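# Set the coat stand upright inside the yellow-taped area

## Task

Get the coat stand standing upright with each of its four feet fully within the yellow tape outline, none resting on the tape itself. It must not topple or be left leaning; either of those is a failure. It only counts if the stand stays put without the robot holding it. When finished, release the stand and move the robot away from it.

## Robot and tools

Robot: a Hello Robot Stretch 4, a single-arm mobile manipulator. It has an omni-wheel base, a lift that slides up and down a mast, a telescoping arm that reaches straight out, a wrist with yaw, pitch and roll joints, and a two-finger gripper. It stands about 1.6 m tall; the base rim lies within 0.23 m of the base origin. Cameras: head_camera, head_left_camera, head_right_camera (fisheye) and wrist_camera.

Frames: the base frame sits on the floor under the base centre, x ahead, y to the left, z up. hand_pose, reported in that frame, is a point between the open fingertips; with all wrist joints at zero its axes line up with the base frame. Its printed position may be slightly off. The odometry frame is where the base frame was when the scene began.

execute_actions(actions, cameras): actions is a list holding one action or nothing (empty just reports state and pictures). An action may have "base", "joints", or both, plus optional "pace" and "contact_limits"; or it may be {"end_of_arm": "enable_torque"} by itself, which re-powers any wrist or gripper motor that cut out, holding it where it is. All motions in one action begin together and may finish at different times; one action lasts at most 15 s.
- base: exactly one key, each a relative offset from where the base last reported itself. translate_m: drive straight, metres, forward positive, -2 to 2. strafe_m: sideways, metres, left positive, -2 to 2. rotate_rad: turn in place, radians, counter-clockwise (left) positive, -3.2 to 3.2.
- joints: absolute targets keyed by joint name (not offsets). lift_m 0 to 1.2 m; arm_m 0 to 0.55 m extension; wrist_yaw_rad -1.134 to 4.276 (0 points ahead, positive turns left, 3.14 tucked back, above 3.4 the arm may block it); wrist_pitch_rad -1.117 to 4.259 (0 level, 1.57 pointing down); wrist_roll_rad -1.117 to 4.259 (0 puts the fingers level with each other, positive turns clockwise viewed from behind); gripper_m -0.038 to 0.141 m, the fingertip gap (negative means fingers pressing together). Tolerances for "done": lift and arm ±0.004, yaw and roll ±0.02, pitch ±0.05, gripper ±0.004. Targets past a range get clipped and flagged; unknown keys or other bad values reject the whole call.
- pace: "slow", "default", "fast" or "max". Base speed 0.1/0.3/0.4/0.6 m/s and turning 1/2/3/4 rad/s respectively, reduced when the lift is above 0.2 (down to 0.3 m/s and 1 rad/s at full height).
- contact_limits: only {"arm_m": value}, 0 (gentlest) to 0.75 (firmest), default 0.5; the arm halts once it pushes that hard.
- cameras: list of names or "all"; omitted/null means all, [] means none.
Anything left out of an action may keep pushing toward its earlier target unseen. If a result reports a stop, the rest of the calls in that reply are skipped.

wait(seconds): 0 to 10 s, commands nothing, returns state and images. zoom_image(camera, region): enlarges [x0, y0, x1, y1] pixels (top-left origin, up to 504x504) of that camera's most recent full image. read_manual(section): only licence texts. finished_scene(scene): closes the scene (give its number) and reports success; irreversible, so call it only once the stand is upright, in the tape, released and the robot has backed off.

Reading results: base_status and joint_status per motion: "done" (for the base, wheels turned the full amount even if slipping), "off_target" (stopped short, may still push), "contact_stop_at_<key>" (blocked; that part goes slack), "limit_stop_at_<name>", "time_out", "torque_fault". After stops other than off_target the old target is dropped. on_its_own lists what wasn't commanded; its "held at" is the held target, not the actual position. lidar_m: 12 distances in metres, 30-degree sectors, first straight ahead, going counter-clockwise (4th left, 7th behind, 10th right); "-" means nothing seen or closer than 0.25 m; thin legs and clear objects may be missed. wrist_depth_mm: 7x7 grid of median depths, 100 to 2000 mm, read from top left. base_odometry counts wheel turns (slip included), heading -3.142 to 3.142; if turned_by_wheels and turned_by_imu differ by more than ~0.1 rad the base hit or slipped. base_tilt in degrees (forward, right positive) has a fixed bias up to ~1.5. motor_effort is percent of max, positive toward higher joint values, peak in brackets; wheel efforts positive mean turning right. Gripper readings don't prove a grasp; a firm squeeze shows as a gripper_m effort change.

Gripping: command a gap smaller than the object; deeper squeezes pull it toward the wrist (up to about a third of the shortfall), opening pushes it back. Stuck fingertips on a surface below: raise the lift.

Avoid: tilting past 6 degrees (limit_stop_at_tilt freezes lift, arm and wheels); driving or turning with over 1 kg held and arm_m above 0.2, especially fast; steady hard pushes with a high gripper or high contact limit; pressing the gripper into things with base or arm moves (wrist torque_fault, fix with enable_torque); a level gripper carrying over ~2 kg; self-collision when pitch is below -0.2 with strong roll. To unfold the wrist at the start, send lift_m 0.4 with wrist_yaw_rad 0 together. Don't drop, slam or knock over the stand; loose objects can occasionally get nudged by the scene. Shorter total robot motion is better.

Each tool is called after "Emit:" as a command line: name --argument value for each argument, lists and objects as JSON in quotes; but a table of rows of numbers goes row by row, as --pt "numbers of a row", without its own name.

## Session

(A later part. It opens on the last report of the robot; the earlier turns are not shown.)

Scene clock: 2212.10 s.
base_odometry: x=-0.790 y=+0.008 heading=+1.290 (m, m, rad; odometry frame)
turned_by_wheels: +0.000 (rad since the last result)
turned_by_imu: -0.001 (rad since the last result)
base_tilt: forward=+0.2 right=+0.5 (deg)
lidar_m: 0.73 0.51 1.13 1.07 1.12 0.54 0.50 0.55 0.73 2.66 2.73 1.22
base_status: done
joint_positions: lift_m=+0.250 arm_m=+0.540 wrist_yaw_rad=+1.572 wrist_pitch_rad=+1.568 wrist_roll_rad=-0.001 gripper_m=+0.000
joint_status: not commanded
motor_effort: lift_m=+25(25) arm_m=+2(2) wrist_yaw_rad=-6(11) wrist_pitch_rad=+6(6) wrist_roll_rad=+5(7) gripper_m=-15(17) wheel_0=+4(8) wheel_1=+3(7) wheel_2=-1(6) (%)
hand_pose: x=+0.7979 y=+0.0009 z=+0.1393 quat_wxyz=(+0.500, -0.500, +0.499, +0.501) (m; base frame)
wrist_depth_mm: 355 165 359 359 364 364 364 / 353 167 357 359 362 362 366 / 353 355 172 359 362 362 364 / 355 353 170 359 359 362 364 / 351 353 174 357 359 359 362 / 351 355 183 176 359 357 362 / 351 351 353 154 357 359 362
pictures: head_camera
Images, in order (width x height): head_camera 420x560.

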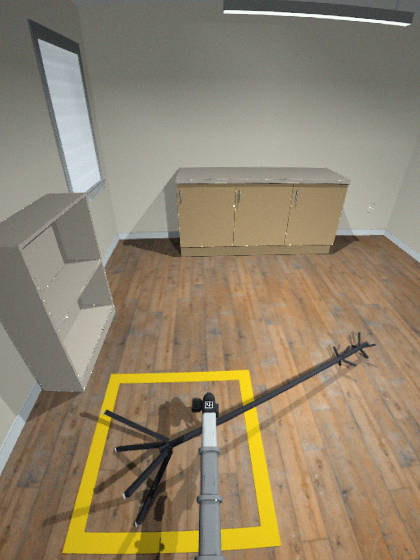

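Emit:
execute_actions --actions '[{"joints":{"gripper_m":0.1}}]' --cameras '[]'

Emit:
execute_actions --actions '[{"joints":{"lift_m":0.5,"arm_m":0.38}}]' --cameras '[]'

Emit:
execute_actions --actions '[{"base":{"rotate_rad":0.58}}]' --cameras '[]'

Emit:
execute_actions --actions '[{"base":{"strafe_m":-1.3}}]' --cameras '["head_camera","wrist_camera"]'

Scene clock: 2235.47 s.
base_odometry: x=-0.789 y=+0.008 heading=+1.290 (m, m, rad; odometry frame)
turned_by_wheels: +0.000 (rad since the last result)
turned_by_imu: -0.002 (rad since the last result)
base_tilt: forward=+0.2 right=+0.5 (deg)
lidar_m: 0.73 0.51 1.15 1.09 1.10 0.53 0.51 0.54 0.74 2.65 2.78 1.22
base_status: not commanded
joint_positions: lift_m=+0.250 arm_m=+0.540 wrist_yaw_rad=+1.571 wrist_pitch_rad=+1.570 wrist_roll_rad=-0.001 gripper_m=+0.100
joint_status: all done
motor_effort: lift_m=+23(25) arm_m=+2(2) wrist_yaw_rad=+0(6) wrist_pitch_rad=+1(4) wrist_roll_rad=+0(3) gripper_m=+0(18) wheel_0=+2(4) wheel_1=+1(3) wheel_2=-1(1) (%)
hand_pose: x=+0.7979 y=+0.0003 z=+0.1395 quat_wxyz=(+0.500, -0.500, +0.500, +0.500) (m; base frame)
wrist_depth_mm: 357 169 362 366 366 370 375 / 357 172 362 366 366 368 373 / 355 359 179 364 368 370 370 / 357 359 176 364 366 370 370 / 355 357 179 364 364 366 370 / 355 357 200 182 211 368 370 / 353 357 359 143 364 366 366
pictures: none
No camera images: the call's "cameras" was empty. Leave "cameras" out to get every camera's image.

Scene clock: 2237.57 s.
base_odometry: x=-0.789 y=+0.008 heading=+1.290 (m, m, rad; odometry frame)
turned_by_wheels: +0.000 (rad since the last result)
turned_by_imu: -0.001 (rad since the last result)
base_tilt: forward=+0.2 right=+0.5 (deg)
lidar_m: 0.70 0.51 1.14 1.08 1.13 0.52 0.51 0.51 0.74 2.66 2.77 0.98
base_status: not commanded
joint_positions: lift_m=+0.500 arm_m=+0.381 wrist_yaw_rad=+1.571 wrist_pitch_rad=+1.570 wrist_roll_rad=+0.000 gripper_m=+0.100
joint_status: all done
motor_effort: lift_m=+23(28) arm_m=-5(8) wrist_yaw_rad=+0(4) wrist_pitch_rad=+0(7) wrist_roll_rad=+0(2) gripper_m=-1(6) wheel_0=+1(2) wheel_1=+1(2) wheel_2=+1(1) (%)
hand_pose: x=+0.6392 y=+0.0003 z=+0.3895 quat_wxyz=(+0.500, -0.500, +0.500, +0.500) (m; base frame)
wrist_depth_mm: 609 615 512 615 615 621 634 / 597 609 609 421 621 627 627 / 603 603 609 615 621 621 621 / 603 609 609 615 615 621 627 / 603 603 609 615 615 621 621 / 597 603 609 609 211 621 627 / 603 597 603 143 615 445 621
pictures: none
No camera images: the call's "cameras" was empty. Leave "cameras" out to get every camera's image.

Scene clock: 2238.93 s.
base_odometry: x=-0.789 y=+0.008 heading=+1.870 (m, m, rad; odometry frame)
turned_by_wheels: +0.580 (rad since the last result)
turned_by_imu: +0.576 (rad since the last result)
base_tilt: forward=+0.2 right=+0.5 (deg)
lidar_m: 0.56 1.11 1.08 1.15 0.53 0.49 0.53 0.78 2.64 2.78 0.90 0.67
base_status: done
joint_positions: lift_m=+0.500 arm_m=+0.381 wrist_yaw_rad=+1.570 wrist_pitch_rad=+1.570 wrist_roll_rad=+0.000 gripper_m=+0.100
joint_status: not commanded
motor_effort: lift_m=+23(23) arm_m=-5(5) wrist_yaw_rad=+0(1) wrist_pitch_rad=+0(0) wrist_roll_rad=+1(2) gripper_m=-1(2) wheel_0=+0(6) wheel_1=+1(5) wheel_2=-1(9) (%)
hand_pose: x=+0.6392 y=+0.0002 z=+0.3895 quat_wxyz=(+0.500, -0.500, +0.500, +0.500) (m; base frame)
wrist_depth_mm: 603 609 609 615 627 621 627 / 609 609 609 615 621 621 634 / 609 603 615 609 621 627 627 / 609 603 609 615 621 621 627 / 603 603 603 615 615 621 627 / 603 234 504 615 211 621 627 / 597 603 289 143 609 615 282
pictures: none
No camera images: the call's "cameras" was empty. Leave "cameras" out to get every camera's image.

Scene clock: 2244.60 s.
base_odometry: x=+0.453 y=+0.391 heading=+1.870 (m, m, rad; odometry frame)
turned_by_wheels: +0.000 (rad since the last result)
turned_by_imu: +0.002 (rad since the last result)
base_tilt: forward=+0.2 right=+0.5 (deg)
lidar_m: 0.55 0.61 0.90 1.69 1.26 1.20 2.07 1.63 1.55 1.65 2.29 0.61
base_status: done
joint_positions: lift_m=+0.500 arm_m=+0.381 wrist_yaw_rad=+1.570 wrist_pitch_rad=+1.570 wrist_roll_rad=+0.000 gripper_m=+0.100
joint_status: not commanded
motor_effort: lift_m=+23(23) arm_m=-4(5) wrist_yaw_rad=+0(2) wrist_pitch_rad=-1(1) wrist_roll_rad=+1(1) gripper_m=-2(0) wheel_0=+0(9) wheel_1=+0(8) wheel_2=-1(2) (%)
hand_pose: x=+0.6391 y=+0.0002 z=+0.3895 quat_wxyz=(+0.500, -0.500, +0.500, +0.500) (m; base frame)
wrist_depth_mm: 603 609 615 615 621 627 627 / 603 609 609 621 615 627 634 / 603 609 615 621 621 627 627 / 609 603 609 615 621 621 627 / 603 609 609 621 621 621 627 / 597 603 488 615 211 621 621 / 597 603 603 143 615 621 621
pictures: head_camera, wrist_camera
Images, in order (width x height): head_camera 420x560, wrist_camera 616x392.

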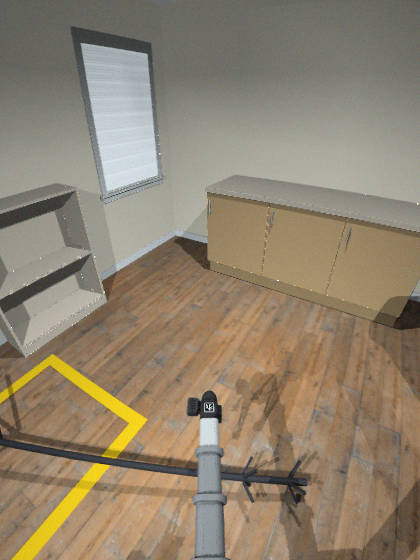

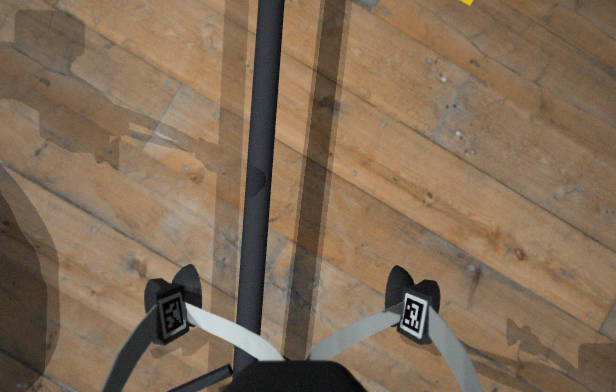

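Emit:
execute_actions --actions '[{"base":{"strafe_m":0.12},"joints":{"arm_m":0.33,"lift_m":0.4},"pace":"slow"}]' --cameras '["wrist_camera"]'

Scene clock: 2252.10 s.
base_odometry: x=+0.338 y=+0.356 heading=+1.870 (m, m, rad; odometry frame)
turned_by_wheels: +0.000 (rad since the last result)
turned_by_imu: -0.002 (rad since the last result)
base_tilt: forward=+0.2 right=+0.4 (deg)
lidar_m: 0.55 0.63 0.91 1.58 1.18 1.14 2.05 1.73 1.66 1.76 0.70 0.60
base_status: done
joint_positions: lift_m=+0.400 arm_m=+0.331 wrist_yaw_rad=+1.570 wrist_pitch_rad=+1.570 wrist_roll_rad=+0.000 gripper_m=+0.100
joint_status: all done
motor_effort: lift_m=+17(22) arm_m=-5(6) wrist_yaw_rad=+0(1) wrist_pitch_rad=-1(1) wrist_roll_rad=+1(0) gripper_m=-2(3) wheel_0=-2(5) wheel_1=+0(8) wheel_2=-1(1) (%)
hand_pose: x=+0.5892 y=+0.0002 z=+0.2900 quat_wxyz=(+0.500, -0.500, +0.500, +0.500) (m; base frame)
wrist_depth_mm: 508 508 512 517 521 525 525 / 508 512 512 517 521 525 525 / 504 512 517 517 517 521 525 / 504 508 512 512 521 521 525 / 504 512 512 512 517 521 530 / 504 508 508 512 211 517 521 / 504 508 508 143 512 517 521
pictures: wrist_camera
Images, in order (width x height): wrist_camera 616x392.

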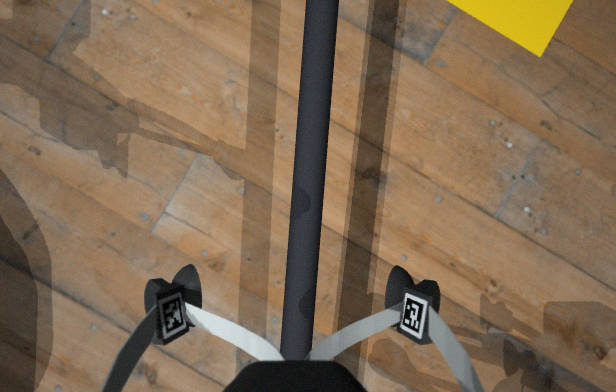

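Emit:
execute_actions --actions '[{"joints":{"lift_m":0.26},"pace":"slow"}]' --cameras '["wrist_camera"]'

Scene clock: 2256.87 s.
base_odometry: x=+0.338 y=+0.356 heading=+1.870 (m, m, rad; odometry frame)
turned_by_wheels: +0.000 (rad since the last result)
turned_by_imu: -0.001 (rad since the last result)
base_tilt: forward=+0.2 right=+0.5 (deg)
lidar_m: 0.55 0.62 0.89 1.58 1.18 1.14 2.03 1.74 1.67 1.75 0.73 0.59
base_status: not commanded
joint_positions: lift_m=+0.260 arm_m=+0.331 wrist_yaw_rad=+1.570 wrist_pitch_rad=+1.570 wrist_roll_rad=+0.000 gripper_m=+0.100
joint_status: all done
motor_effort: lift_m=+17(19) arm_m=-5(5) wrist_yaw_rad=+0(1) wrist_pitch_rad=-1(0) wrist_roll_rad=+1(0) gripper_m=-2(3) wheel_0=-2(2) wheel_1=-1(0) wheel_2=+0(1) (%)
hand_pose: x=+0.5892 y=+0.0002 z=+0.1500 quat_wxyz=(+0.500, -0.500, +0.500, +0.500) (m; base frame)
wrist_depth_mm: 370 373 370 234 379 382 384 / 368 370 373 239 377 379 384 / 368 370 373 241 379 382 384 / 366 370 370 239 377 379 382 / 366 370 373 245 377 379 382 / 366 368 370 245 211 379 382 / 366 368 368 143 377 377 379
pictures: wrist_camera
Images, in order (width x height): wrist_camera 616x392.

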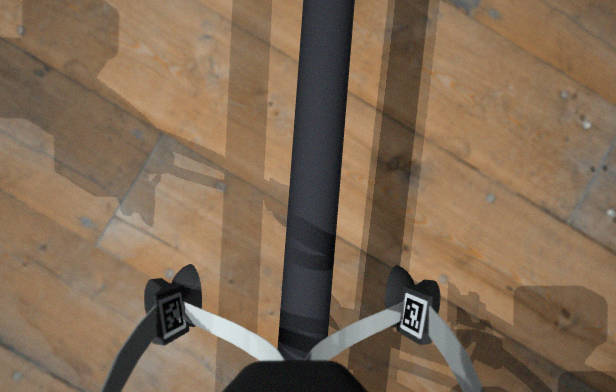

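Emit:
execute_actions --actions '[{"joints":{"lift_m":0.195,"arm_m":0.34},"pace":"slow"}]' --cameras '[]'

Emit:
execute_actions --actions '[{"joints":{"gripper_m":0.0}}]' --cameras '["wrist_camera"]'

Scene clock: 2262.97 s.
base_odometry: x=+0.338 y=+0.356 heading=+1.870 (m, m, rad; odometry frame)
turned_by_wheels: +0.000 (rad since the last result)
turned_by_imu: -0.001 (rad since the last result)
base_tilt: forward=+0.2 right=+0.5 (deg)
lidar_m: 0.58 0.62 0.91 1.56 1.20 1.14 2.05 1.73 1.65 1.76 0.73 0.59
base_status: not commanded
joint_positions: lift_m=+0.195 arm_m=+0.339 wrist_yaw_rad=+1.570 wrist_pitch_rad=+1.570 wrist_roll_rad=+0.000 gripper_m=+0.100
joint_status: all done
motor_effort: lift_m=+17(18) arm_m=+5(4) wrist_yaw_rad=+0(0) wrist_pitch_rad=-1(1) wrist_roll_rad=+2(1) gripper_m=+1(2) wheel_0=-2(2) wheel_1=+0(0) wheel_2=-1(1) (%)
hand_pose: x=+0.5974 y=+0.0002 z=+0.0850 quat_wxyz=(+0.500, -0.500, +0.500, +0.500) (m; base frame)
wrist_depth_mm: 306 307 309 167 314 315 317 / 306 307 309 169 314 315 317 / 301 306 309 171 312 312 315 / 301 306 307 171 312 314 315 / 303 304 307 173 312 312 317 / 301 303 306 175 211 312 314 / 303 303 304 143 309 310 315
pictures: none
No camera images: the call's "cameras" was empty. Leave "cameras" out to get every camera's image.

Scene clock: 2264.77 s.
base_odometry: x=+0.338 y=+0.356 heading=+1.870 (m, m, rad; odometry frame)
turned_by_wheels: +0.000 (rad since the last result)
turned_by_imu: -0.001 (rad since the last result)
base_tilt: forward=+0.2 right=+0.5 (deg)
lidar_m: 0.57 0.62 0.90 1.56 1.16 1.14 2.02 1.72 1.67 1.76 0.72 0.58
base_status: not commanded
joint_positions: lift_m=+0.195 arm_m=+0.339 wrist_yaw_rad=+1.570 wrist_pitch_rad=+1.570 wrist_roll_rad=+0.000 gripper_m=+0.000
joint_status: all done
motor_effort: lift_m=+19(19) arm_m=+5(5) wrist_yaw_rad=+1(0) wrist_pitch_rad=-1(1) wrist_roll_rad=-1(1) gripper_m=-6(10) wheel_0=-2(2) wheel_1=+0(0) wheel_2=-1(0) (%)
hand_pose: x=+0.5974 y=+0.0002 z=+0.0848 quat_wxyz=(+0.500, -0.500, +0.500, +0.500) (m; base frame)
wrist_depth_mm: 304 306 307 166 310 314 315 / 303 304 307 167 310 314 315 / 303 304 306 170 310 312 314 / 301 303 307 170 310 314 314 / 303 304 303 171 309 312 314 / 301 303 189 174 310 310 312 / 301 301 303 150 307 309 312
pictures: wrist_camera
Images, in order (width x height): wrist_camera 616x392.

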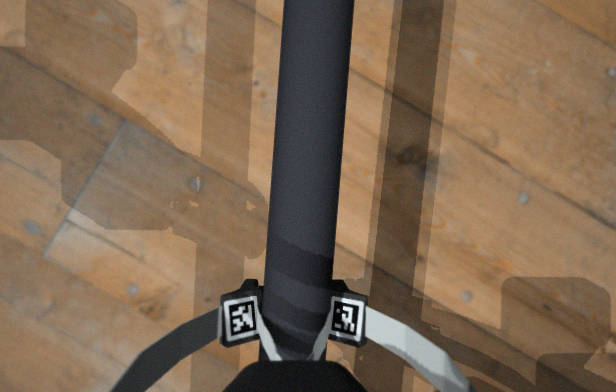

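Emit:
execute_actions --actions '[{"base":{"strafe_m":0.08},"joints":{"lift_m":0.416,"wrist_pitch_rad":1.77,"gripper_m":-0.02},"pace":"slow"}]' --cameras '[]'

Emit:
execute_actions --actions '[{"base":{"strafe_m":0.12},"joints":{"lift_m":0.62,"wrist_pitch_rad":1.97},"pace":"slow"}]' --cameras '["head_camera"]'

Scene clock: 2284.63 s.
base_odometry: x=+0.262 y=+0.333 heading=+1.870 (m, m, rad; odometry frame)
turned_by_wheels: +0.000 (rad since the last result)
turned_by_imu: -0.002 (rad since the last result)
base_tilt: forward=+0.2 right=+0.5 (deg)
lidar_m: 0.57 0.63 0.92 1.52 1.14 1.08 1.15 1.79 1.73 1.83 0.72 0.58
base_status: done
joint_positions: lift_m=+0.415 arm_m=+0.339 wrist_yaw_rad=+1.571 wrist_pitch_rad=+1.763 wrist_roll_rad=+0.000 gripper_m=-0.020
joint_status: all done
motor_effort: lift_m=+30(34) arm_m=+5(5) wrist_yaw_rad=-1(11) wrist_pitch_rad=+20(38) wrist_roll_rad=+1(0) gripper_m=-16(17) wheel_0=+0(11) wheel_1=+0(8) wheel_2=-2(6) (%)
hand_pose: x=+0.5975 y=-0.0550 z=+0.3102 quat_wxyz=(+0.450, -0.546, +0.546, +0.450) (m; base frame)
wrist_depth_mm: 480 480 484 163 488 488 492 / 492 492 492 163 500 504 504 / 504 508 508 165 512 517 517 / 512 521 521 166 525 535 530 / 530 535 535 167 539 544 539 / 544 544 186 168 549 559 564 / 559 554 569 141 569 569 574
pictures: none
No camera images: the call's "cameras" was empty. Leave "cameras" out to get every camera's image.

Scene clock: 2287.03 s.
base_odometry: x=+0.147 y=+0.297 heading=+1.868 (m, m, rad; odometry frame)
turned_by_wheels: -0.001 (rad since the last result)
turned_by_imu: -0.004 (rad since the last result)
base_tilt: forward=+0.2 right=+0.5 (deg)
lidar_m: 0.58 0.61 0.95 1.43 1.09 1.03 1.12 1.87 1.84 1.92 0.77 0.59
base_status: done
joint_positions: lift_m=+0.619 arm_m=+0.339 wrist_yaw_rad=+1.565 wrist_pitch_rad=+1.977 wrist_roll_rad=+0.000 gripper_m=-0.020
joint_status: all done
on_its_own: wrist_yaw_rad is at rest, and its effort (+16) is outside its rest range (-13 to +13)
motor_effort: lift_m=+27(32) arm_m=+5(5) wrist_yaw_rad=+16(16) wrist_pitch_rad=-20(53) wrist_roll_rad=-2(1) gripper_m=-15(18) wheel_0=-10(15) wheel_1=-1(4) wheel_2=-7(7) (%)
hand_pose: x=+0.5968 y=-0.1144 z=+0.5326 quat_wxyz=(+0.390, -0.589, +0.592, +0.388) (m; base frame)
wrist_depth_mm: 615 647 661 158 661 661 661 / 621 691 691 160 691 699 699 / 715 723 715 163 723 732 732 / 759 768 768 163 778 788 788 / 809 820 820 166 831 842 831 / 866 866 186 169 866 891 904 / 931 904 917 142 931 960 960
pictures: head_camera
Images, in order (width x height): head_camera 420x560.

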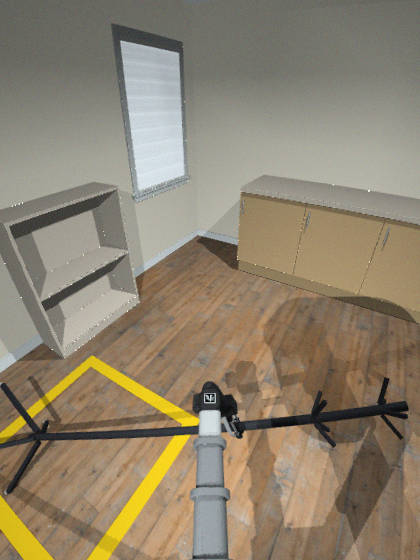

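Working. Continue.

Emit:
execute_actions --actions '[{"base":{"strafe_m":0.165},"joints":{"lift_m":0.79,"wrist_pitch_rad":2.17},"pace":"slow"}]' --cameras '[]'

Emit:
execute_actions --actions '[{"base":{"strafe_m":0.195},"joints":{"lift_m":0.93,"wrist_pitch_rad":2.37},"pace":"slow"}]' --cameras '["head_camera","head_left_camera"]'

Scene clock: 2301.77 s.
base_odometry: x=-0.010 y=+0.249 heading=+1.866 (m, m, rad; odometry frame)
turned_by_wheels: -0.002 (rad since the last result)
turned_by_imu: -0.005 (rad since the last result)
base_tilt: forward=+0.2 right=+0.5 (deg)
lidar_m: 0.60 0.63 0.92 1.86 0.97 0.94 0.98 2.04 1.97 2.07 0.75 0.60
base_status: done
joint_positions: lift_m=+0.790 arm_m=+0.339 wrist_yaw_rad=+1.564 wrist_pitch_rad=+2.179 wrist_roll_rad=+0.000 gripper_m=-0.020
joint_status: all done
on_its_own: wrist_yaw_rad is at rest, and its effort (+19) is outside its rest range (-13 to +13); wrist_pitch_rad is at rest, and its effort (-25) is outside its rest range (-23 to +23)
motor_effort: lift_m=+25(33) arm_m=+5(4) wrist_yaw_rad=+19(17) wrist_pitch_rad=-25(60) wrist_roll_rad=+0(1) gripper_m=-12(19) wheel_0=-13(16) wheel_1=-3(11) wheel_2=-7(7) (%)
hand_pose: x=+0.5964 y=-0.1653 z=+0.7310 quat_wxyz=(+0.329, -0.625, +0.629, +0.326) (m; base frame)
wrist_depth_mm: 668 820 831 157 820 831 842 / 878 891 891 158 904 904 904 / 960 976 976 161 976 991 1008 / 1042 1042 1060 163 1078 1098 1098 / 1160 1182 1160 165 1182 1182 1205 / 1281 1308 188 168 1281 1366 1397 / 1464 1430 1464 141 1499 1499 1576
pictures: none
No camera images: the call's "cameras" was empty. Leave "cameras" out to get every camera's image.

Scene clock: 2304.87 s.
base_odometry: x=-0.197 y=+0.193 heading=+1.865 (m, m, rad; odometry frame)
turned_by_wheels: -0.002 (rad since the last result)
turned_by_imu: -0.004 (rad since the last result)
base_tilt: forward=+0.2 right=+0.5 (deg)
lidar_m: 0.58 0.68 0.80 1.70 0.87 0.83 0.89 2.21 2.15 2.23 0.72 0.60
base_status: done
joint_positions: lift_m=+0.930 arm_m=+0.339 wrist_yaw_rad=+1.567 wrist_pitch_rad=+2.378 wrist_roll_rad=+0.000 gripper_m=-0.020
joint_status: all done
motor_effort: lift_m=+23(31) arm_m=+4(4) wrist_yaw_rad=+11(17) wrist_pitch_rad=-21(55) wrist_roll_rad=-3(2) gripper_m=-14(13) wheel_0=-12(16) wheel_1=-2(7) wheel_2=-7(7) (%)
hand_pose: x=+0.5967 y=-0.2087 z=+0.9084 quat_wxyz=(+0.264, -0.655, +0.657, +0.263) (m; base frame)
wrist_depth_mm: 1008 1008 1025 157 1008 1025 1025 / 1118 1138 1138 158 1138 1138 1138 / 1255 1281 1255 160 1281 1308 1308 / 1464 1464 1430 163 1430 1464 1499 / 1708 1661 1756 165 1756 1708 1756 / - - 187 167 1983 - 1921 / - - - 150 - - 1808
pictures: head_camera, head_left_camera
Images, in order (width x height): head_camera 420x560, head_left_camera 420x672.

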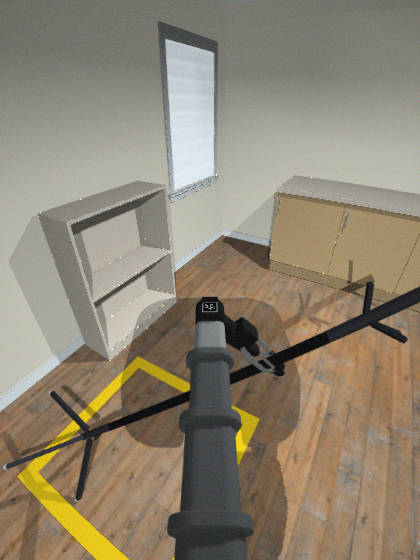

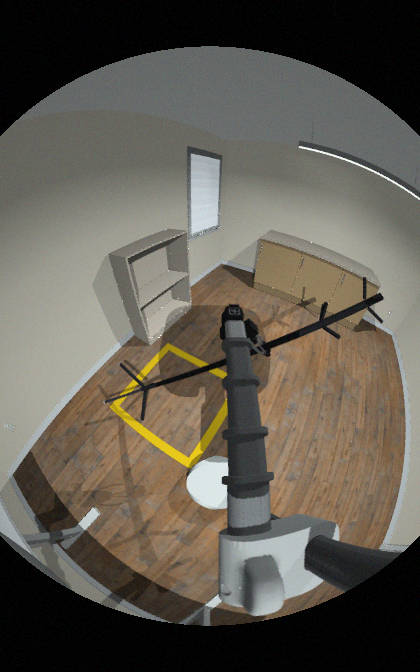

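Emit:
execute_actions --actions '[{"base":{"strafe_m":0.21},"joints":{"lift_m":1.03,"wrist_pitch_rad":2.57},"pace":"slow"}]' --cameras '[]'

Emit:
execute_actions --actions '[{"base":{"strafe_m":0.23},"joints":{"lift_m":1.09,"wrist_pitch_rad":2.77},"pace":"slow"}]' --cameras '["head_camera","head_left_camera"]'

Scene clock: 2317.37 s.
base_odometry: x=-0.398 y=+0.132 heading=+1.863 (m, m, rad; odometry frame)
turned_by_wheels: -0.001 (rad since the last result)
turned_by_imu: -0.005 (rad since the last result)
base_tilt: forward=+0.2 right=+0.5 (deg)
lidar_m: 0.58 0.66 0.84 1.49 0.77 0.73 0.76 1.10 2.31 2.42 0.75 0.61
base_status: done
joint_positions: lift_m=+1.030 arm_m=+0.339 wrist_yaw_rad=+1.569 wrist_pitch_rad=+2.576 wrist_roll_rad=+0.000 gripper_m=-0.020
joint_status: all done
motor_effort: lift_m=+22(34) arm_m=+4(4) wrist_yaw_rad=+4(11) wrist_pitch_rad=-19(53) wrist_roll_rad=-1(1) gripper_m=-13(15) wheel_0=-10(13) wheel_1=-2(4) wheel_2=-5(6) (%)
hand_pose: x=+0.5971 y=-0.2438 z=+1.0536 quat_wxyz=(+0.197, -0.678, +0.680, +0.197) (m; base frame)
wrist_depth_mm: 1205 1255 1255 154 1255 1255 1281 / 1430 1464 1430 157 1464 1430 1464 / 1661 1661 1708 159 1708 1756 1756 / - - - 161 - - - / - - - 165 - - - / - - 188 166 - - 1921 / - - - 151 - - 1808
pictures: none
No camera images: the call's "cameras" was empty. Leave "cameras" out to get every camera's image.

Scene clock: 2320.80 s.
base_odometry: x=-0.618 y=+0.066 heading=+1.863 (m, m, rad; odometry frame)
turned_by_wheels: -0.001 (rad since the last result)
turned_by_imu: -0.004 (rad since the last result)
base_tilt: forward=+0.2 right=+0.5 (deg)
lidar_m: 0.60 0.59 1.23 1.29 0.64 0.61 0.65 0.92 2.48 2.64 2.85 0.60
base_status: done
joint_positions: lift_m=+1.090 arm_m=+0.339 wrist_yaw_rad=+1.571 wrist_pitch_rad=+2.775 wrist_roll_rad=+0.000 gripper_m=-0.020
joint_status: all done
motor_effort: lift_m=+21(30) arm_m=+4(4) wrist_yaw_rad=-2(3) wrist_pitch_rad=-15(49) wrist_roll_rad=+0(2) gripper_m=-13(13) wheel_0=-7(10) wheel_1=+0(7) wheel_2=-3(4) (%)
hand_pose: x=+0.5976 y=-0.2693 z=+1.1647 quat_wxyz=(+0.129, -0.695, +0.695, +0.129) (m; base frame)
wrist_depth_mm: 1537 1537 1537 153 1576 1537 1576 / 1863 1863 1863 156 1921 1863 1921 / - - - 158 - - - / - - - 160 - - - / - - - 164 - - - / - - 188 166 - - - / - - - 153 - - -
pictures: head_camera, head_left_camera
Images, in order (width x height): head_camera 420x560, head_left_camera 420x672.

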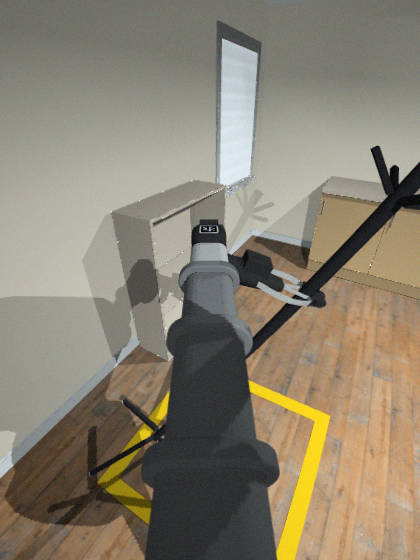

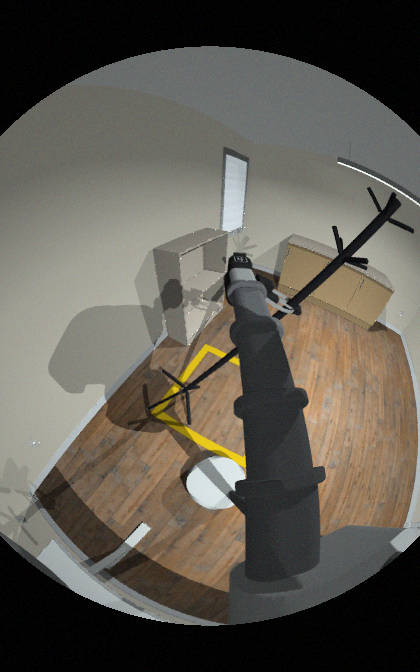

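Emit:
execute_actions --actions '[{"base":{"strafe_m":0.14},"joints":{"lift_m":1.12,"wrist_pitch_rad":2.97},"pace":"slow"}]' --cameras '[]'

Emit:
execute_actions --actions '[{"base":{"strafe_m":0.14},"joints":{"lift_m":1.13,"wrist_pitch_rad":3.14},"pace":"slow"}]'

Scene clock: 2333.93 s.
base_odometry: x=-0.752 y=+0.026 heading=+1.862 (m, m, rad; odometry frame)
turned_by_wheels: -0.001 (rad since the last result)
turned_by_imu: -0.003 (rad since the last result)
base_tilt: forward=+0.2 right=+0.5 (deg)
lidar_m: 0.56 0.66 1.10 1.17 0.56 0.52 0.57 0.89 2.62 2.76 2.92 0.57
base_status: done
joint_positions: lift_m=+1.120 arm_m=+0.339 wrist_yaw_rad=+1.572 wrist_pitch_rad=+2.974 wrist_roll_rad=+0.000 gripper_m=-0.020
joint_status: all done
motor_effort: lift_m=+21(28) arm_m=+4(4) wrist_yaw_rad=-7(5) wrist_pitch_rad=-12(42) wrist_roll_rad=-2(1) gripper_m=-12(14) wheel_0=-5(7) wheel_1=-1(8) wheel_2=-1(1) (%)
hand_pose: x=+0.5981 y=-0.2843 z=+1.2500 quat_wxyz=(+0.059, -0.705, +0.704, +0.059) (m; base frame)
wrist_depth_mm: - - - 145 1983 - - / - - - 148 - - - / - - - 151 - - - / - - - 156 - - - / - - - 160 - - - / - - 189 165 - - - / - - - 153 - - -
pictures: none
No camera images: the call's "cameras" was empty. Leave "cameras" out to get every camera's image.

Scene clock: 2336.47 s.
base_odometry: x=-0.886 y=-0.014 heading=+1.862 (m, m, rad; odometry frame)
turned_by_wheels: +0.000 (rad since the last result)
turned_by_imu: -0.002 (rad since the last result)
base_tilt: forward=+0.2 right=+0.5 (deg)
lidar_m: 0.56 0.69 0.97 1.05 1.34 0.44 0.50 0.81 2.75 2.90 2.98 0.57
base_status: done
joint_positions: lift_m=+1.130 arm_m=+0.339 wrist_yaw_rad=+1.573 wrist_pitch_rad=+3.143 wrist_roll_rad=+0.000 gripper_m=-0.020
joint_status: all done
motor_effort: lift_m=+21(25) arm_m=+4(4) wrist_yaw_rad=-10(8) wrist_pitch_rad=-9(39) wrist_roll_rad=-1(1) gripper_m=-11(12) wheel_0=-3(8) wheel_1=+0(8) wheel_2=+0(0) (%)
hand_pose: x=+0.5984 y=-0.2883 z=+1.3085 quat_wxyz=(+0.000, -0.708, +0.706, -0.001) (m; base frame)
wrist_depth_mm: - - - 144 - - - / - - - 146 - - - / - - - 150 - - - / - - - 154 - - - / - - - 158 - - - / - - 188 162 - - - / - - - 150 - - -
pictures: head_camera, head_left_camera, head_right_camera, wrist_camera
Images, in order (width x height): head_camera 420x560, head_left_camera 420x672, head_right_camera 420x672, wrist_camera 616x392.

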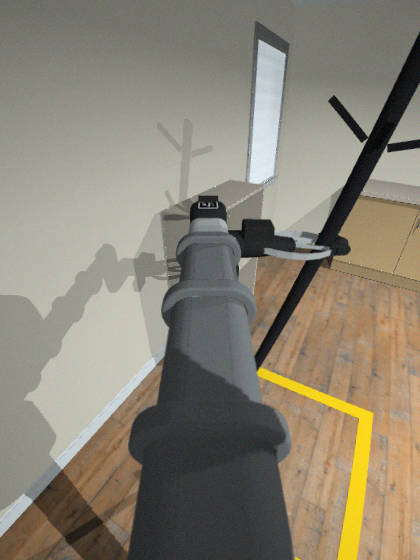

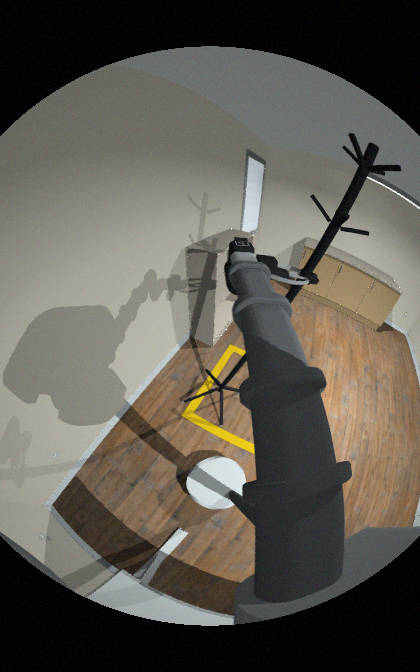

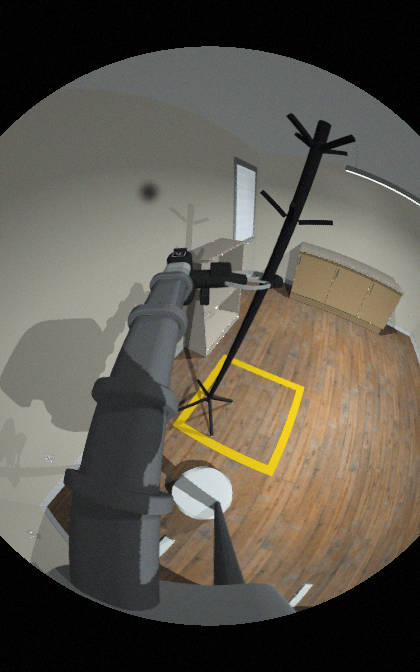

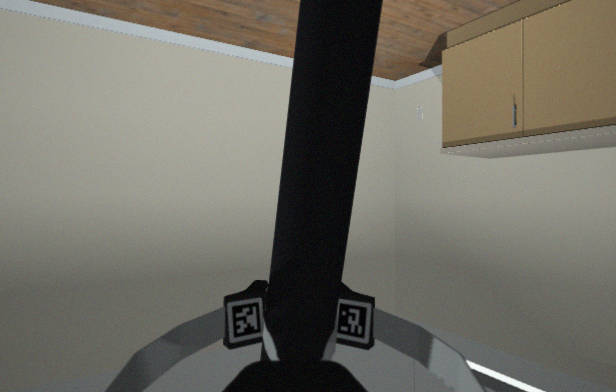

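Emit:
execute_actions --actions '[{"joints":{"lift_m":1.18,"gripper_m":-0.035},"pace":"slow"}]' --cameras '["head_right_camera"]'

Scene clock: 2349.90 s.
base_odometry: x=-0.886 y=-0.014 heading=+1.862 (m, m, rad; odometry frame)
turned_by_wheels: +0.000 (rad since the last result)
turned_by_imu: -0.001 (rad since the last result)
base_tilt: forward=+0.2 right=+0.5 (deg)
lidar_m: 0.57 0.70 0.98 1.03 1.34 0.45 0.51 0.69 2.74 2.88 2.95 0.55
base_status: not commanded
joint_positions: lift_m=+1.180 arm_m=+0.339 wrist_yaw_rad=+1.573 wrist_pitch_rad=+3.134 wrist_roll_rad=+0.000 gripper_m=-0.035
joint_status: all done
motor_effort: lift_m=+24(23) arm_m=+4(4) wrist_yaw_rad=-8(7) wrist_pitch_rad=+18(20) wrist_roll_rad=+0(1) gripper_m=-16(17) wheel_0=-3(3) wheel_1=+0(0) wheel_2=+0(0) (%)
hand_pose: x=+0.5983 y=-0.2883 z=+1.3556 quat_wxyz=(+0.003, -0.708, +0.706, +0.003) (m; base frame)
wrist_depth_mm: - - - 146 - - - / - - - 147 - - - / - - - 150 - - - / - - - 154 - - - / - - - 158 - - - / - - 185 162 - - - / - - - 144 - 1863 -
pictures: head_right_camera
Images, in order (width x height): head_right_camera 420x672.

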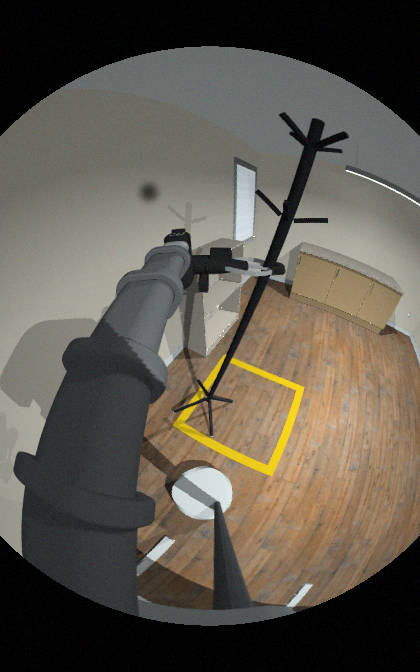

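Emit:
zoom_image --camera "head_right_camera" --region '[120, 320, 360, 540]'

Region (120, 320, 360, 540) of head_right_camera's 420x672 image, scaled by 2.100, with more detail than that image has; it fills the top 462 rows of this view, and the rest is white.

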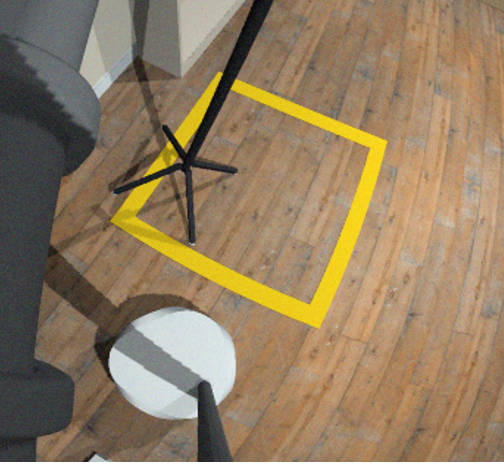

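Emit:
execute_actions --actions '[{"base":{"strafe_m":-0.25},"joints":{"lift_m":1.13,"wrist_pitch_rad":2.85},"pace":"slow"}]' --cameras '[]'

Emit:
execute_actions --actions '[{"base":{"strafe_m":-0.2},"joints":{"lift_m":1.09,"wrist_pitch_rad":2.65},"pace":"slow"}]' --cameras '["head_right_camera"]'

Scene clock: 2380.83 s.
base_odometry: x=-0.646 y=+0.057 heading=+1.862 (m, m, rad; odometry frame)
turned_by_wheels: +0.000 (rad since the last result)
turned_by_imu: -0.002 (rad since the last result)
base_tilt: forward=+0.1 right=+0.5 (deg)
lidar_m: 0.49 0.60 1.19 1.27 0.64 0.60 0.63 0.97 2.51 2.64 2.83 0.58
base_status: done
joint_positions: lift_m=+1.130 arm_m=+0.339 wrist_yaw_rad=+1.566 wrist_pitch_rad=+2.846 wrist_roll_rad=+0.000 gripper_m=-0.035
joint_status: all done
motor_effort: lift_m=+18(23) arm_m=+4(4) wrist_yaw_rad=+13(14) wrist_pitch_rad=+12(14) wrist_roll_rad=-2(2) gripper_m=-19(16) wheel_0=+2(7) wheel_1=+0(6) wheel_2=-2(2) (%)
hand_pose: x=+0.5963 y=-0.2764 z=+1.2242 quat_wxyz=(+0.105, -0.698, +0.701, +0.104) (m; base frame)
wrist_depth_mm: 1708 1756 1756 158 1756 1756 1756 / - - - 158 - - - / - - - 159 - - - / - - - 161 - - - / - - - 163 - - - / - - 181 163 - - - / - 154 - 150 - - -
pictures: none
No camera images: the call's "cameras" was empty. Leave "cameras" out to get every camera's image.

Scene clock: 2383.97 s.
base_odometry: x=-0.455 y=+0.115 heading=+1.861 (m, m, rad; odometry frame)
turned_by_wheels: +0.000 (rad since the last result)
turned_by_imu: -0.001 (rad since the last result)
base_tilt: forward=+0.2 right=+0.5 (deg)
lidar_m: 0.59 0.57 0.71 1.42 0.73 0.68 0.74 1.04 2.36 2.46 0.73 0.59
base_status: done
joint_positions: lift_m=+1.090 arm_m=+0.339 wrist_yaw_rad=+1.566 wrist_pitch_rad=+2.643 wrist_roll_rad=+0.000 gripper_m=-0.035
joint_status: all done
on_its_own: wrist_yaw_rad is at rest, and its effort (+14) is outside its rest range (-13 to +13)
motor_effort: lift_m=+19(20) arm_m=+4(4) wrist_yaw_rad=+14(16) wrist_pitch_rad=+18(18) wrist_roll_rad=-1(1) gripper_m=-16(18) wheel_0=+0(6) wheel_1=-1(6) wheel_2=-3(5) (%)
hand_pose: x=+0.5964 y=-0.2539 z=+1.1304 quat_wxyz=(+0.175, -0.684, +0.687, +0.174) (m; base frame)
wrist_depth_mm: 1366 1366 1366 164 1366 1366 1366 / 1618 1618 1618 164 1618 1576 1618 / 1921 1921 1863 164 1921 1983 1921 / - - - 165 - - - / - - - 166 - - 1983 / - - 183 166 - - 1921 / - 154 - 148 - - -
pictures: head_right_camera
Images, in order (width x height): head_right_camera 420x672.

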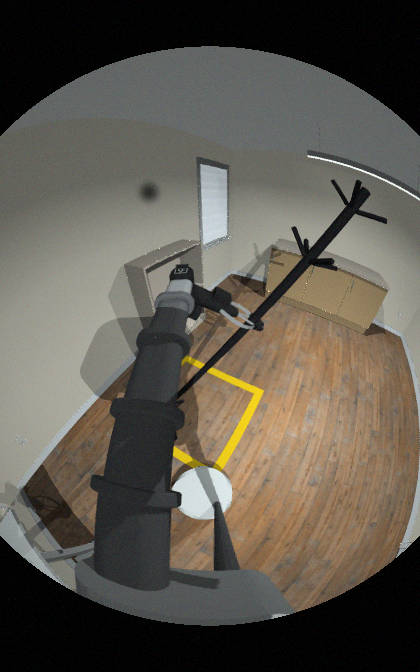

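Emit:
execute_actions --actions '[]' --cameras '["head_left_camera"]'

Scene clock: 2386.13 s.
base_odometry: x=-0.455 y=+0.115 heading=+1.861 (m, m, rad; odometry frame)
turned_by_wheels: +0.000 (rad since the last result)
turned_by_imu: -0.001 (rad since the last result)
base_tilt: forward=+0.2 right=+0.4 (deg)
lidar_m: 0.57 0.56 0.72 1.45 0.72 0.68 0.73 1.05 2.35 2.45 0.73 0.60
base_status: done
joint_positions: lift_m=+1.090 arm_m=+0.339 wrist_yaw_rad=+1.566 wrist_pitch_rad=+2.643 wrist_roll_rad=+0.000 gripper_m=-0.035
joint_status: all done
motor_effort: lift_m=+19(20) arm_m=+4(4) wrist_yaw_rad=+13(16) wrist_pitch_rad=+18(18) wrist_roll_rad=-1(1) gripper_m=-18(18) wheel_0=+0(6) wheel_1=-1(6) wheel_2=-3(5) (%)
hand_pose: x=+0.5964 y=-0.2539 z=+1.1304 quat_wxyz=(+0.175, -0.684, +0.687, +0.174) (m; base frame)
wrist_depth_mm: 1366 1366 1366 164 1366 1397 1366 / 1618 1618 1618 163 1576 1661 1661 / 1863 1983 1921 165 1983 1921 1921 / - - - 166 - - - / - - - 166 - - 1983 / - - 183 165 - - 1921 / - 154 - 148 - - -
pictures: head_left_camera
Images, in order (width x height): head_left_camera 420x672.

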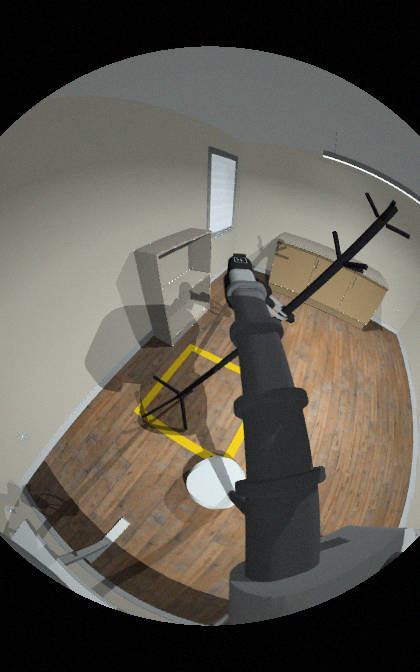

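Emit:
execute_actions --actions '[{"base":{"strafe_m":-0.2},"pace":"slow"}]' --cameras '["head_left_camera"]'

Scene clock: 2393.20 s.
base_odometry: x=-0.263 y=+0.172 heading=+1.861 (m, m, rad; odometry frame)
turned_by_wheels: +0.000 (rad since the last result)
turned_by_imu: -0.002 (rad since the last result)
base_tilt: forward=+0.2 right=+0.5 (deg)
lidar_m: 0.57 0.62 0.76 1.62 0.85 0.80 0.86 2.26 2.19 2.29 0.73 0.60
base_status: done
joint_positions: lift_m=+1.090 arm_m=+0.339 wrist_yaw_rad=+1.567 wrist_pitch_rad=+2.640 wrist_roll_rad=+0.000 gripper_m=-0.035
joint_status: not commanded
on_its_own: wrist_pitch_rad is at rest, and its effort (+27) is outside its rest range (-23 to +23)
motor_effort: lift_m=+21(21) arm_m=+4(4) wrist_yaw_rad=+10(14) wrist_pitch_rad=+27(27) wrist_roll_rad=-1(2) gripper_m=-17(18) wheel_0=-1(5) wheel_1=-2(7) wheel_2=-2(4) (%)
hand_pose: x=+0.5966 y=-0.2534 z=+1.1296 quat_wxyz=(+0.176, -0.684, +0.686, +0.175) (m; base frame)
wrist_depth_mm: 1397 1366 1366 148 1366 1366 1366 / 1576 1618 1618 151 1576 1576 1576 / 1921 1921 1921 153 1921 1921 1921 / - - - 157 - - 1983 / - - - 160 - - 1863 / - - 182 163 - - 1808 / 1983 154 - 146 - - -
pictures: head_left_camera
Images, in order (width x height): head_left_camera 420x672.

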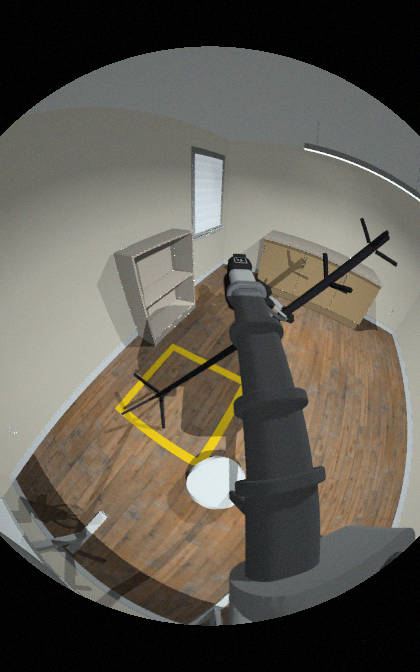

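Emit:
execute_actions --actions '[{"base":{"strafe_m":-0.2},"joints":{"lift_m":1.06,"wrist_pitch_rad":2.5},"pace":"slow"}]' --cameras '["head_left_camera"]'

Scene clock: 2404.27 s.
base_odometry: x=-0.071 y=+0.229 heading=+1.861 (m, m, rad; odometry frame)
turned_by_wheels: +0.000 (rad since the last result)
turned_by_imu: -0.002 (rad since the last result)
base_tilt: forward=+0.2 right=+0.5 (deg)
lidar_m: 0.58 0.61 0.79 1.81 0.96 0.90 0.96 2.10 2.02 2.12 0.74 0.59
base_status: done
joint_positions: lift_m=+1.060 arm_m=+0.339 wrist_yaw_rad=+1.568 wrist_pitch_rad=+2.489 wrist_roll_rad=+0.000 gripper_m=-0.035
joint_status: all done
on_its_own: wrist_pitch_rad is at rest, and its effort (+31) is outside its rest range (-23 to +23)
motor_effort: lift_m=+22(22) arm_m=+4(4) wrist_yaw_rad=+6(15) wrist_pitch_rad=+31(29) wrist_roll_rad=-1(2) gripper_m=-17(19) wheel_0=+1(2) wheel_1=-1(7) wheel_2=-2(5) (%)
hand_pose: x=+0.5970 y=-0.2295 z=+1.0629 quat_wxyz=(+0.227, -0.669, +0.671, +0.226) (m; base frame)
wrist_depth_mm: 1205 1205 1182 151 1205 1229 1229 / 1366 1366 1336 153 1397 1366 1366 / 1537 1576 1576 155 1537 1618 1576 / 1863 1808 1863 159 1808 1863 1921 / - - - 161 - - 1863 / 1983 - 185 164 - - 1756 / 1863 153 - 138 - - 1708
pictures: head_left_camera
Images, in order (width x height): head_left_camera 420x672.

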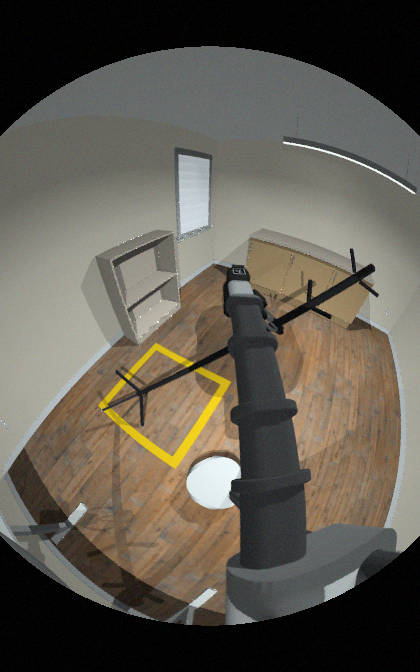

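Emit:
execute_actions --actions '[{"base":{"strafe_m":-0.15},"joints":{"lift_m":1.03},"pace":"slow"}]' --cameras '["head_left_camera"]'

Scene clock: 2411.43 s.
base_odometry: x=+0.072 y=+0.272 heading=+1.861 (m, m, rad; odometry frame)
turned_by_wheels: +0.000 (rad since the last result)
turned_by_imu: -0.001 (rad since the last result)
base_tilt: forward=+0.2 right=+0.5 (deg)
lidar_m: 0.57 0.61 0.89 1.94 1.04 0.97 1.06 1.96 1.90 1.99 2.46 0.56
base_status: done
joint_positions: lift_m=+1.030 arm_m=+0.339 wrist_yaw_rad=+1.569 wrist_pitch_rad=+2.487 wrist_roll_rad=+0.000 gripper_m=-0.035
joint_status: all done
on_its_own: wrist_pitch_rad is at rest, and its effort (+36) is outside its rest range (-23 to +23)
motor_effort: lift_m=+23(25) arm_m=+4(4) wrist_yaw_rad=+4(15) wrist_pitch_rad=+36(36) wrist_roll_rad=-1(1) gripper_m=-18(19) wheel_0=+2(4) wheel_1=-1(10) wheel_2=-1(3) (%)
hand_pose: x=+0.5972 y=-0.2291 z=+1.0324 quat_wxyz=(+0.228, -0.669, +0.670, +0.227) (m; base frame)
wrist_depth_mm: 1160 1160 1160 139 1182 1182 1182 / 1308 1336 1336 144 1336 1336 1336 / 1499 1537 1537 148 1537 1537 1537 / 1756 1808 1808 153 1808 1808 1808 / 1983 - - 157 - - 1808 / 1863 - 183 163 - - 1708 / 1756 154 - 136 - - 1661
pictures: head_left_camera
Images, in order (width x height): head_left_camera 420x672.

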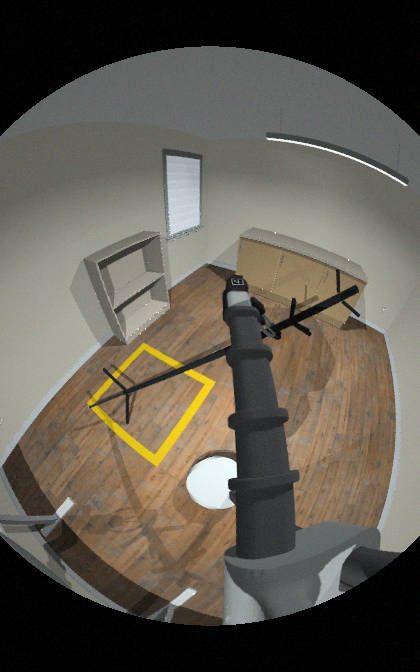

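Emit:
execute_actions --actions '[{"base":{"strafe_m":-0.12},"joints":{"lift_m":1.1},"pace":"slow"}]' --cameras '["head_left_camera"]'

Scene clock: 2418.50 s.
base_odometry: x=+0.187 y=+0.306 heading=+1.862 (m, m, rad; odometry frame)
turned_by_wheels: +0.001 (rad since the last result)
turned_by_imu: +0.000 (rad since the last result)
base_tilt: forward=+0.2 right=+0.5 (deg)
lidar_m: 0.57 0.63 0.88 1.49 1.09 1.04 1.12 1.85 1.78 1.87 2.39 0.54
base_status: done
joint_positions: lift_m=+1.099 arm_m=+0.339 wrist_yaw_rad=+1.573 wrist_pitch_rad=+2.476 wrist_roll_rad=+0.000 gripper_m=-0.035
joint_status: all done
on_its_own: wrist_pitch_rad is at rest, and its effort (+67) is outside its rest range (-23 to +23)
motor_effort: lift_m=+31(32) arm_m=+4(4) wrist_yaw_rad=-7(12) wrist_pitch_rad=+67(81) wrist_roll_rad=-1(1) gripper_m=-19(18) wheel_0=+7(9) wheel_1=+1(1) wheel_2=+4(5) (%)
hand_pose: x=+0.5981 y=-0.2267 z=+1.0992 quat_wxyz=(+0.231, -0.669, +0.668, +0.231) (m; base frame)
wrist_depth_mm: 1229 1229 1229 145 1255 1255 1229 / 1397 1366 1397 148 1397 1366 1430 / 1576 1576 1576 151 1618 1576 1618 / 1863 1921 1921 156 1863 1863 1863 / 1921 - - 159 - - 1756 / 1808 - 183 163 - - 1708 / 1708 153 181 135 - - 1661
pictures: head_left_camera
Images, in order (width x height): head_left_camera 420x672.

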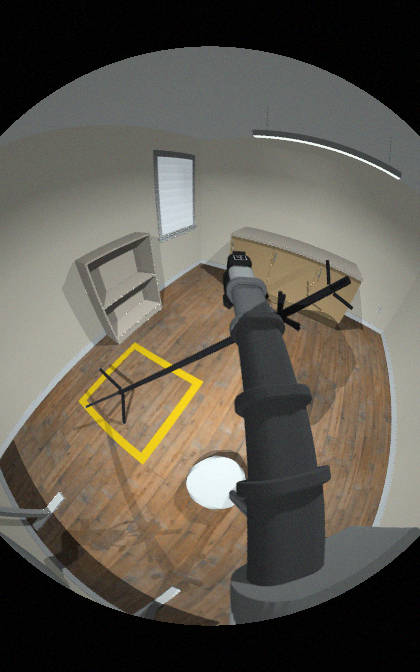

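Emit:
execute_actions --actions '[{"base":{"strafe_m":-0.1},"joints":{"lift_m":1.05},"pace":"slow"}]' --cameras '["head_left_camera"]'

Scene clock: 2427.07 s.
base_odometry: x=+0.283 y=+0.335 heading=+1.863 (m, m, rad; odometry frame)
turned_by_wheels: +0.001 (rad since the last result)
turned_by_imu: +0.000 (rad since the last result)
base_tilt: forward=+0.2 right=+0.5 (deg)
lidar_m: 0.58 0.61 0.87 1.54 1.15 1.09 1.19 1.77 1.71 1.78 2.31 0.55
base_status: done
joint_positions: lift_m=+1.050 arm_m=+0.339 wrist_yaw_rad=+1.573 wrist_pitch_rad=+2.476 wrist_roll_rad=+0.000 gripper_m=-0.035
joint_status: all done
on_its_own: wrist_pitch_rad is at rest, and its effort (+70) is outside its rest range (-23 to +23)
motor_effort: lift_m=+26(32) arm_m=+4(4) wrist_yaw_rad=-8(9) wrist_pitch_rad=+70(77) wrist_roll_rad=-1(2) gripper_m=-19(17) wheel_0=+6(10) wheel_1=+0(6) wheel_2=+4(3) (%)
hand_pose: x=+0.5981 y=-0.2267 z=+1.0496 quat_wxyz=(+0.231, -0.669, +0.668, +0.231) (m; base frame)
wrist_depth_mm: 1160 1182 1160 138 1160 1182 1160 / 1308 1308 1308 142 1336 1336 1336 / 1499 1537 1537 147 1537 1537 1499 / 1808 1756 1756 153 1756 1808 1756 / 1863 - - 157 - - 1708 / 1756 1921 182 162 - - 1618 / 1618 153 183 135 - - 1576
pictures: head_left_camera
Images, in order (width x height): head_left_camera 420x672.

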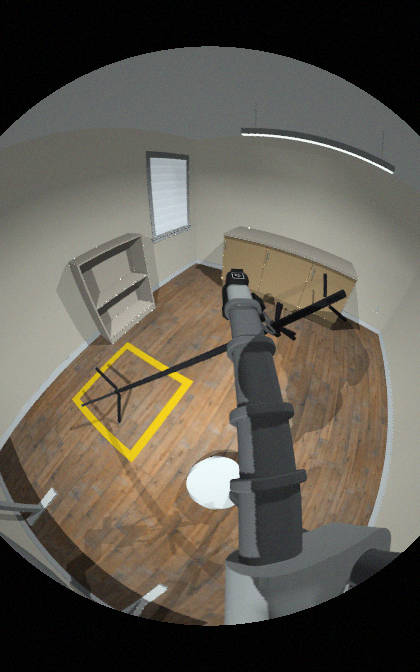

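Emit:
execute_actions --actions '[{"base":{"strafe_m":0.25},"joints":{"lift_m":1.12,"wrist_pitch_rad":2.55},"pace":"slow"}]' --cameras '[]'

Emit:
execute_actions --actions '[{"base":{"strafe_m":0.25},"joints":{"lift_m":1.16,"wrist_pitch_rad":2.75},"pace":"slow"}]' --cameras '["head_left_camera"]'

Scene clock: 2441.03 s.
base_odometry: x=+0.043 y=+0.263 heading=+1.861 (m, m, rad; odometry frame)
turned_by_wheels: -0.001 (rad since the last result)
turned_by_imu: -0.005 (rad since the last result)
base_tilt: forward=+0.2 right=+0.5 (deg)
lidar_m: 0.58 0.62 0.73 1.35 1.01 0.96 1.02 1.99 1.93 2.02 2.49 0.57
base_status: done
joint_positions: lift_m=+1.120 arm_m=+0.339 wrist_yaw_rad=+1.569 wrist_pitch_rad=+2.553 wrist_roll_rad=+0.000 gripper_m=-0.035
joint_status: all done
motor_effort: lift_m=+23(34) arm_m=+4(4) wrist_yaw_rad=+3(10) wrist_pitch_rad=-8(88) wrist_roll_rad=-1(1) gripper_m=-18(18) wheel_0=-9(11) wheel_1=-1(7) wheel_2=-4(3) (%)
hand_pose: x=+0.5973 y=-0.2400 z=+1.1377 quat_wxyz=(+0.205, -0.676, +0.677, +0.205) (m; base frame)
wrist_depth_mm: 1308 1308 1336 150 1336 1336 1336 / 1464 1537 1499 152 1499 1499 1537 / 1756 1756 1808 155 1756 1808 1808 / - - - 158 - - 1921 / 1983 - - 160 - - 1756 / 1863 - 186 163 - - 1708 / 1708 1808 - 146 - - 1708
pictures: none
No camera images: the call's "cameras" was empty. Leave "cameras" out to get every camera's image.

Scene clock: 2444.67 s.
base_odometry: x=-0.196 y=+0.192 heading=+1.861 (m, m, rad; odometry frame)
turned_by_wheels: -0.001 (rad since the last result)
turned_by_imu: -0.004 (rad since the last result)
base_tilt: forward=+0.2 right=+0.5 (deg)
lidar_m: 0.58 0.57 0.75 1.71 0.89 0.82 0.90 2.21 2.11 2.20 2.60 0.59
base_status: done
joint_positions: lift_m=+1.160 arm_m=+0.339 wrist_yaw_rad=+1.571 wrist_pitch_rad=+2.751 wrist_roll_rad=+0.000 gripper_m=-0.035
joint_status: all done
motor_effort: lift_m=+22(29) arm_m=+4(4) wrist_yaw_rad=-2(2) wrist_pitch_rad=-3(38) wrist_roll_rad=-2(2) gripper_m=-16(19) wheel_0=-5(10) wheel_1=+0(5) wheel_2=-3(3) (%)
hand_pose: x=+0.5977 y=-0.2667 z=+1.2281 quat_wxyz=(+0.137, -0.694, +0.694, +0.137) (m; base frame)
wrist_depth_mm: 1618 1576 1576 146 1618 1576 1618 / 1921 1863 1921 149 1921 1921 1921 / - - - 152 - - 1921 / - - - 156 - - 1921 / - - - 159 - - 1863 / 1921 - 186 162 - - - / 1863 149 - 148 - - -
pictures: head_left_camera
Images, in order (width x height): head_left_camera 420x672.

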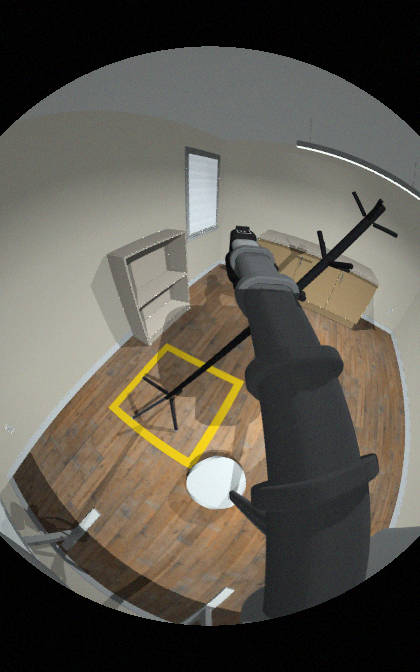

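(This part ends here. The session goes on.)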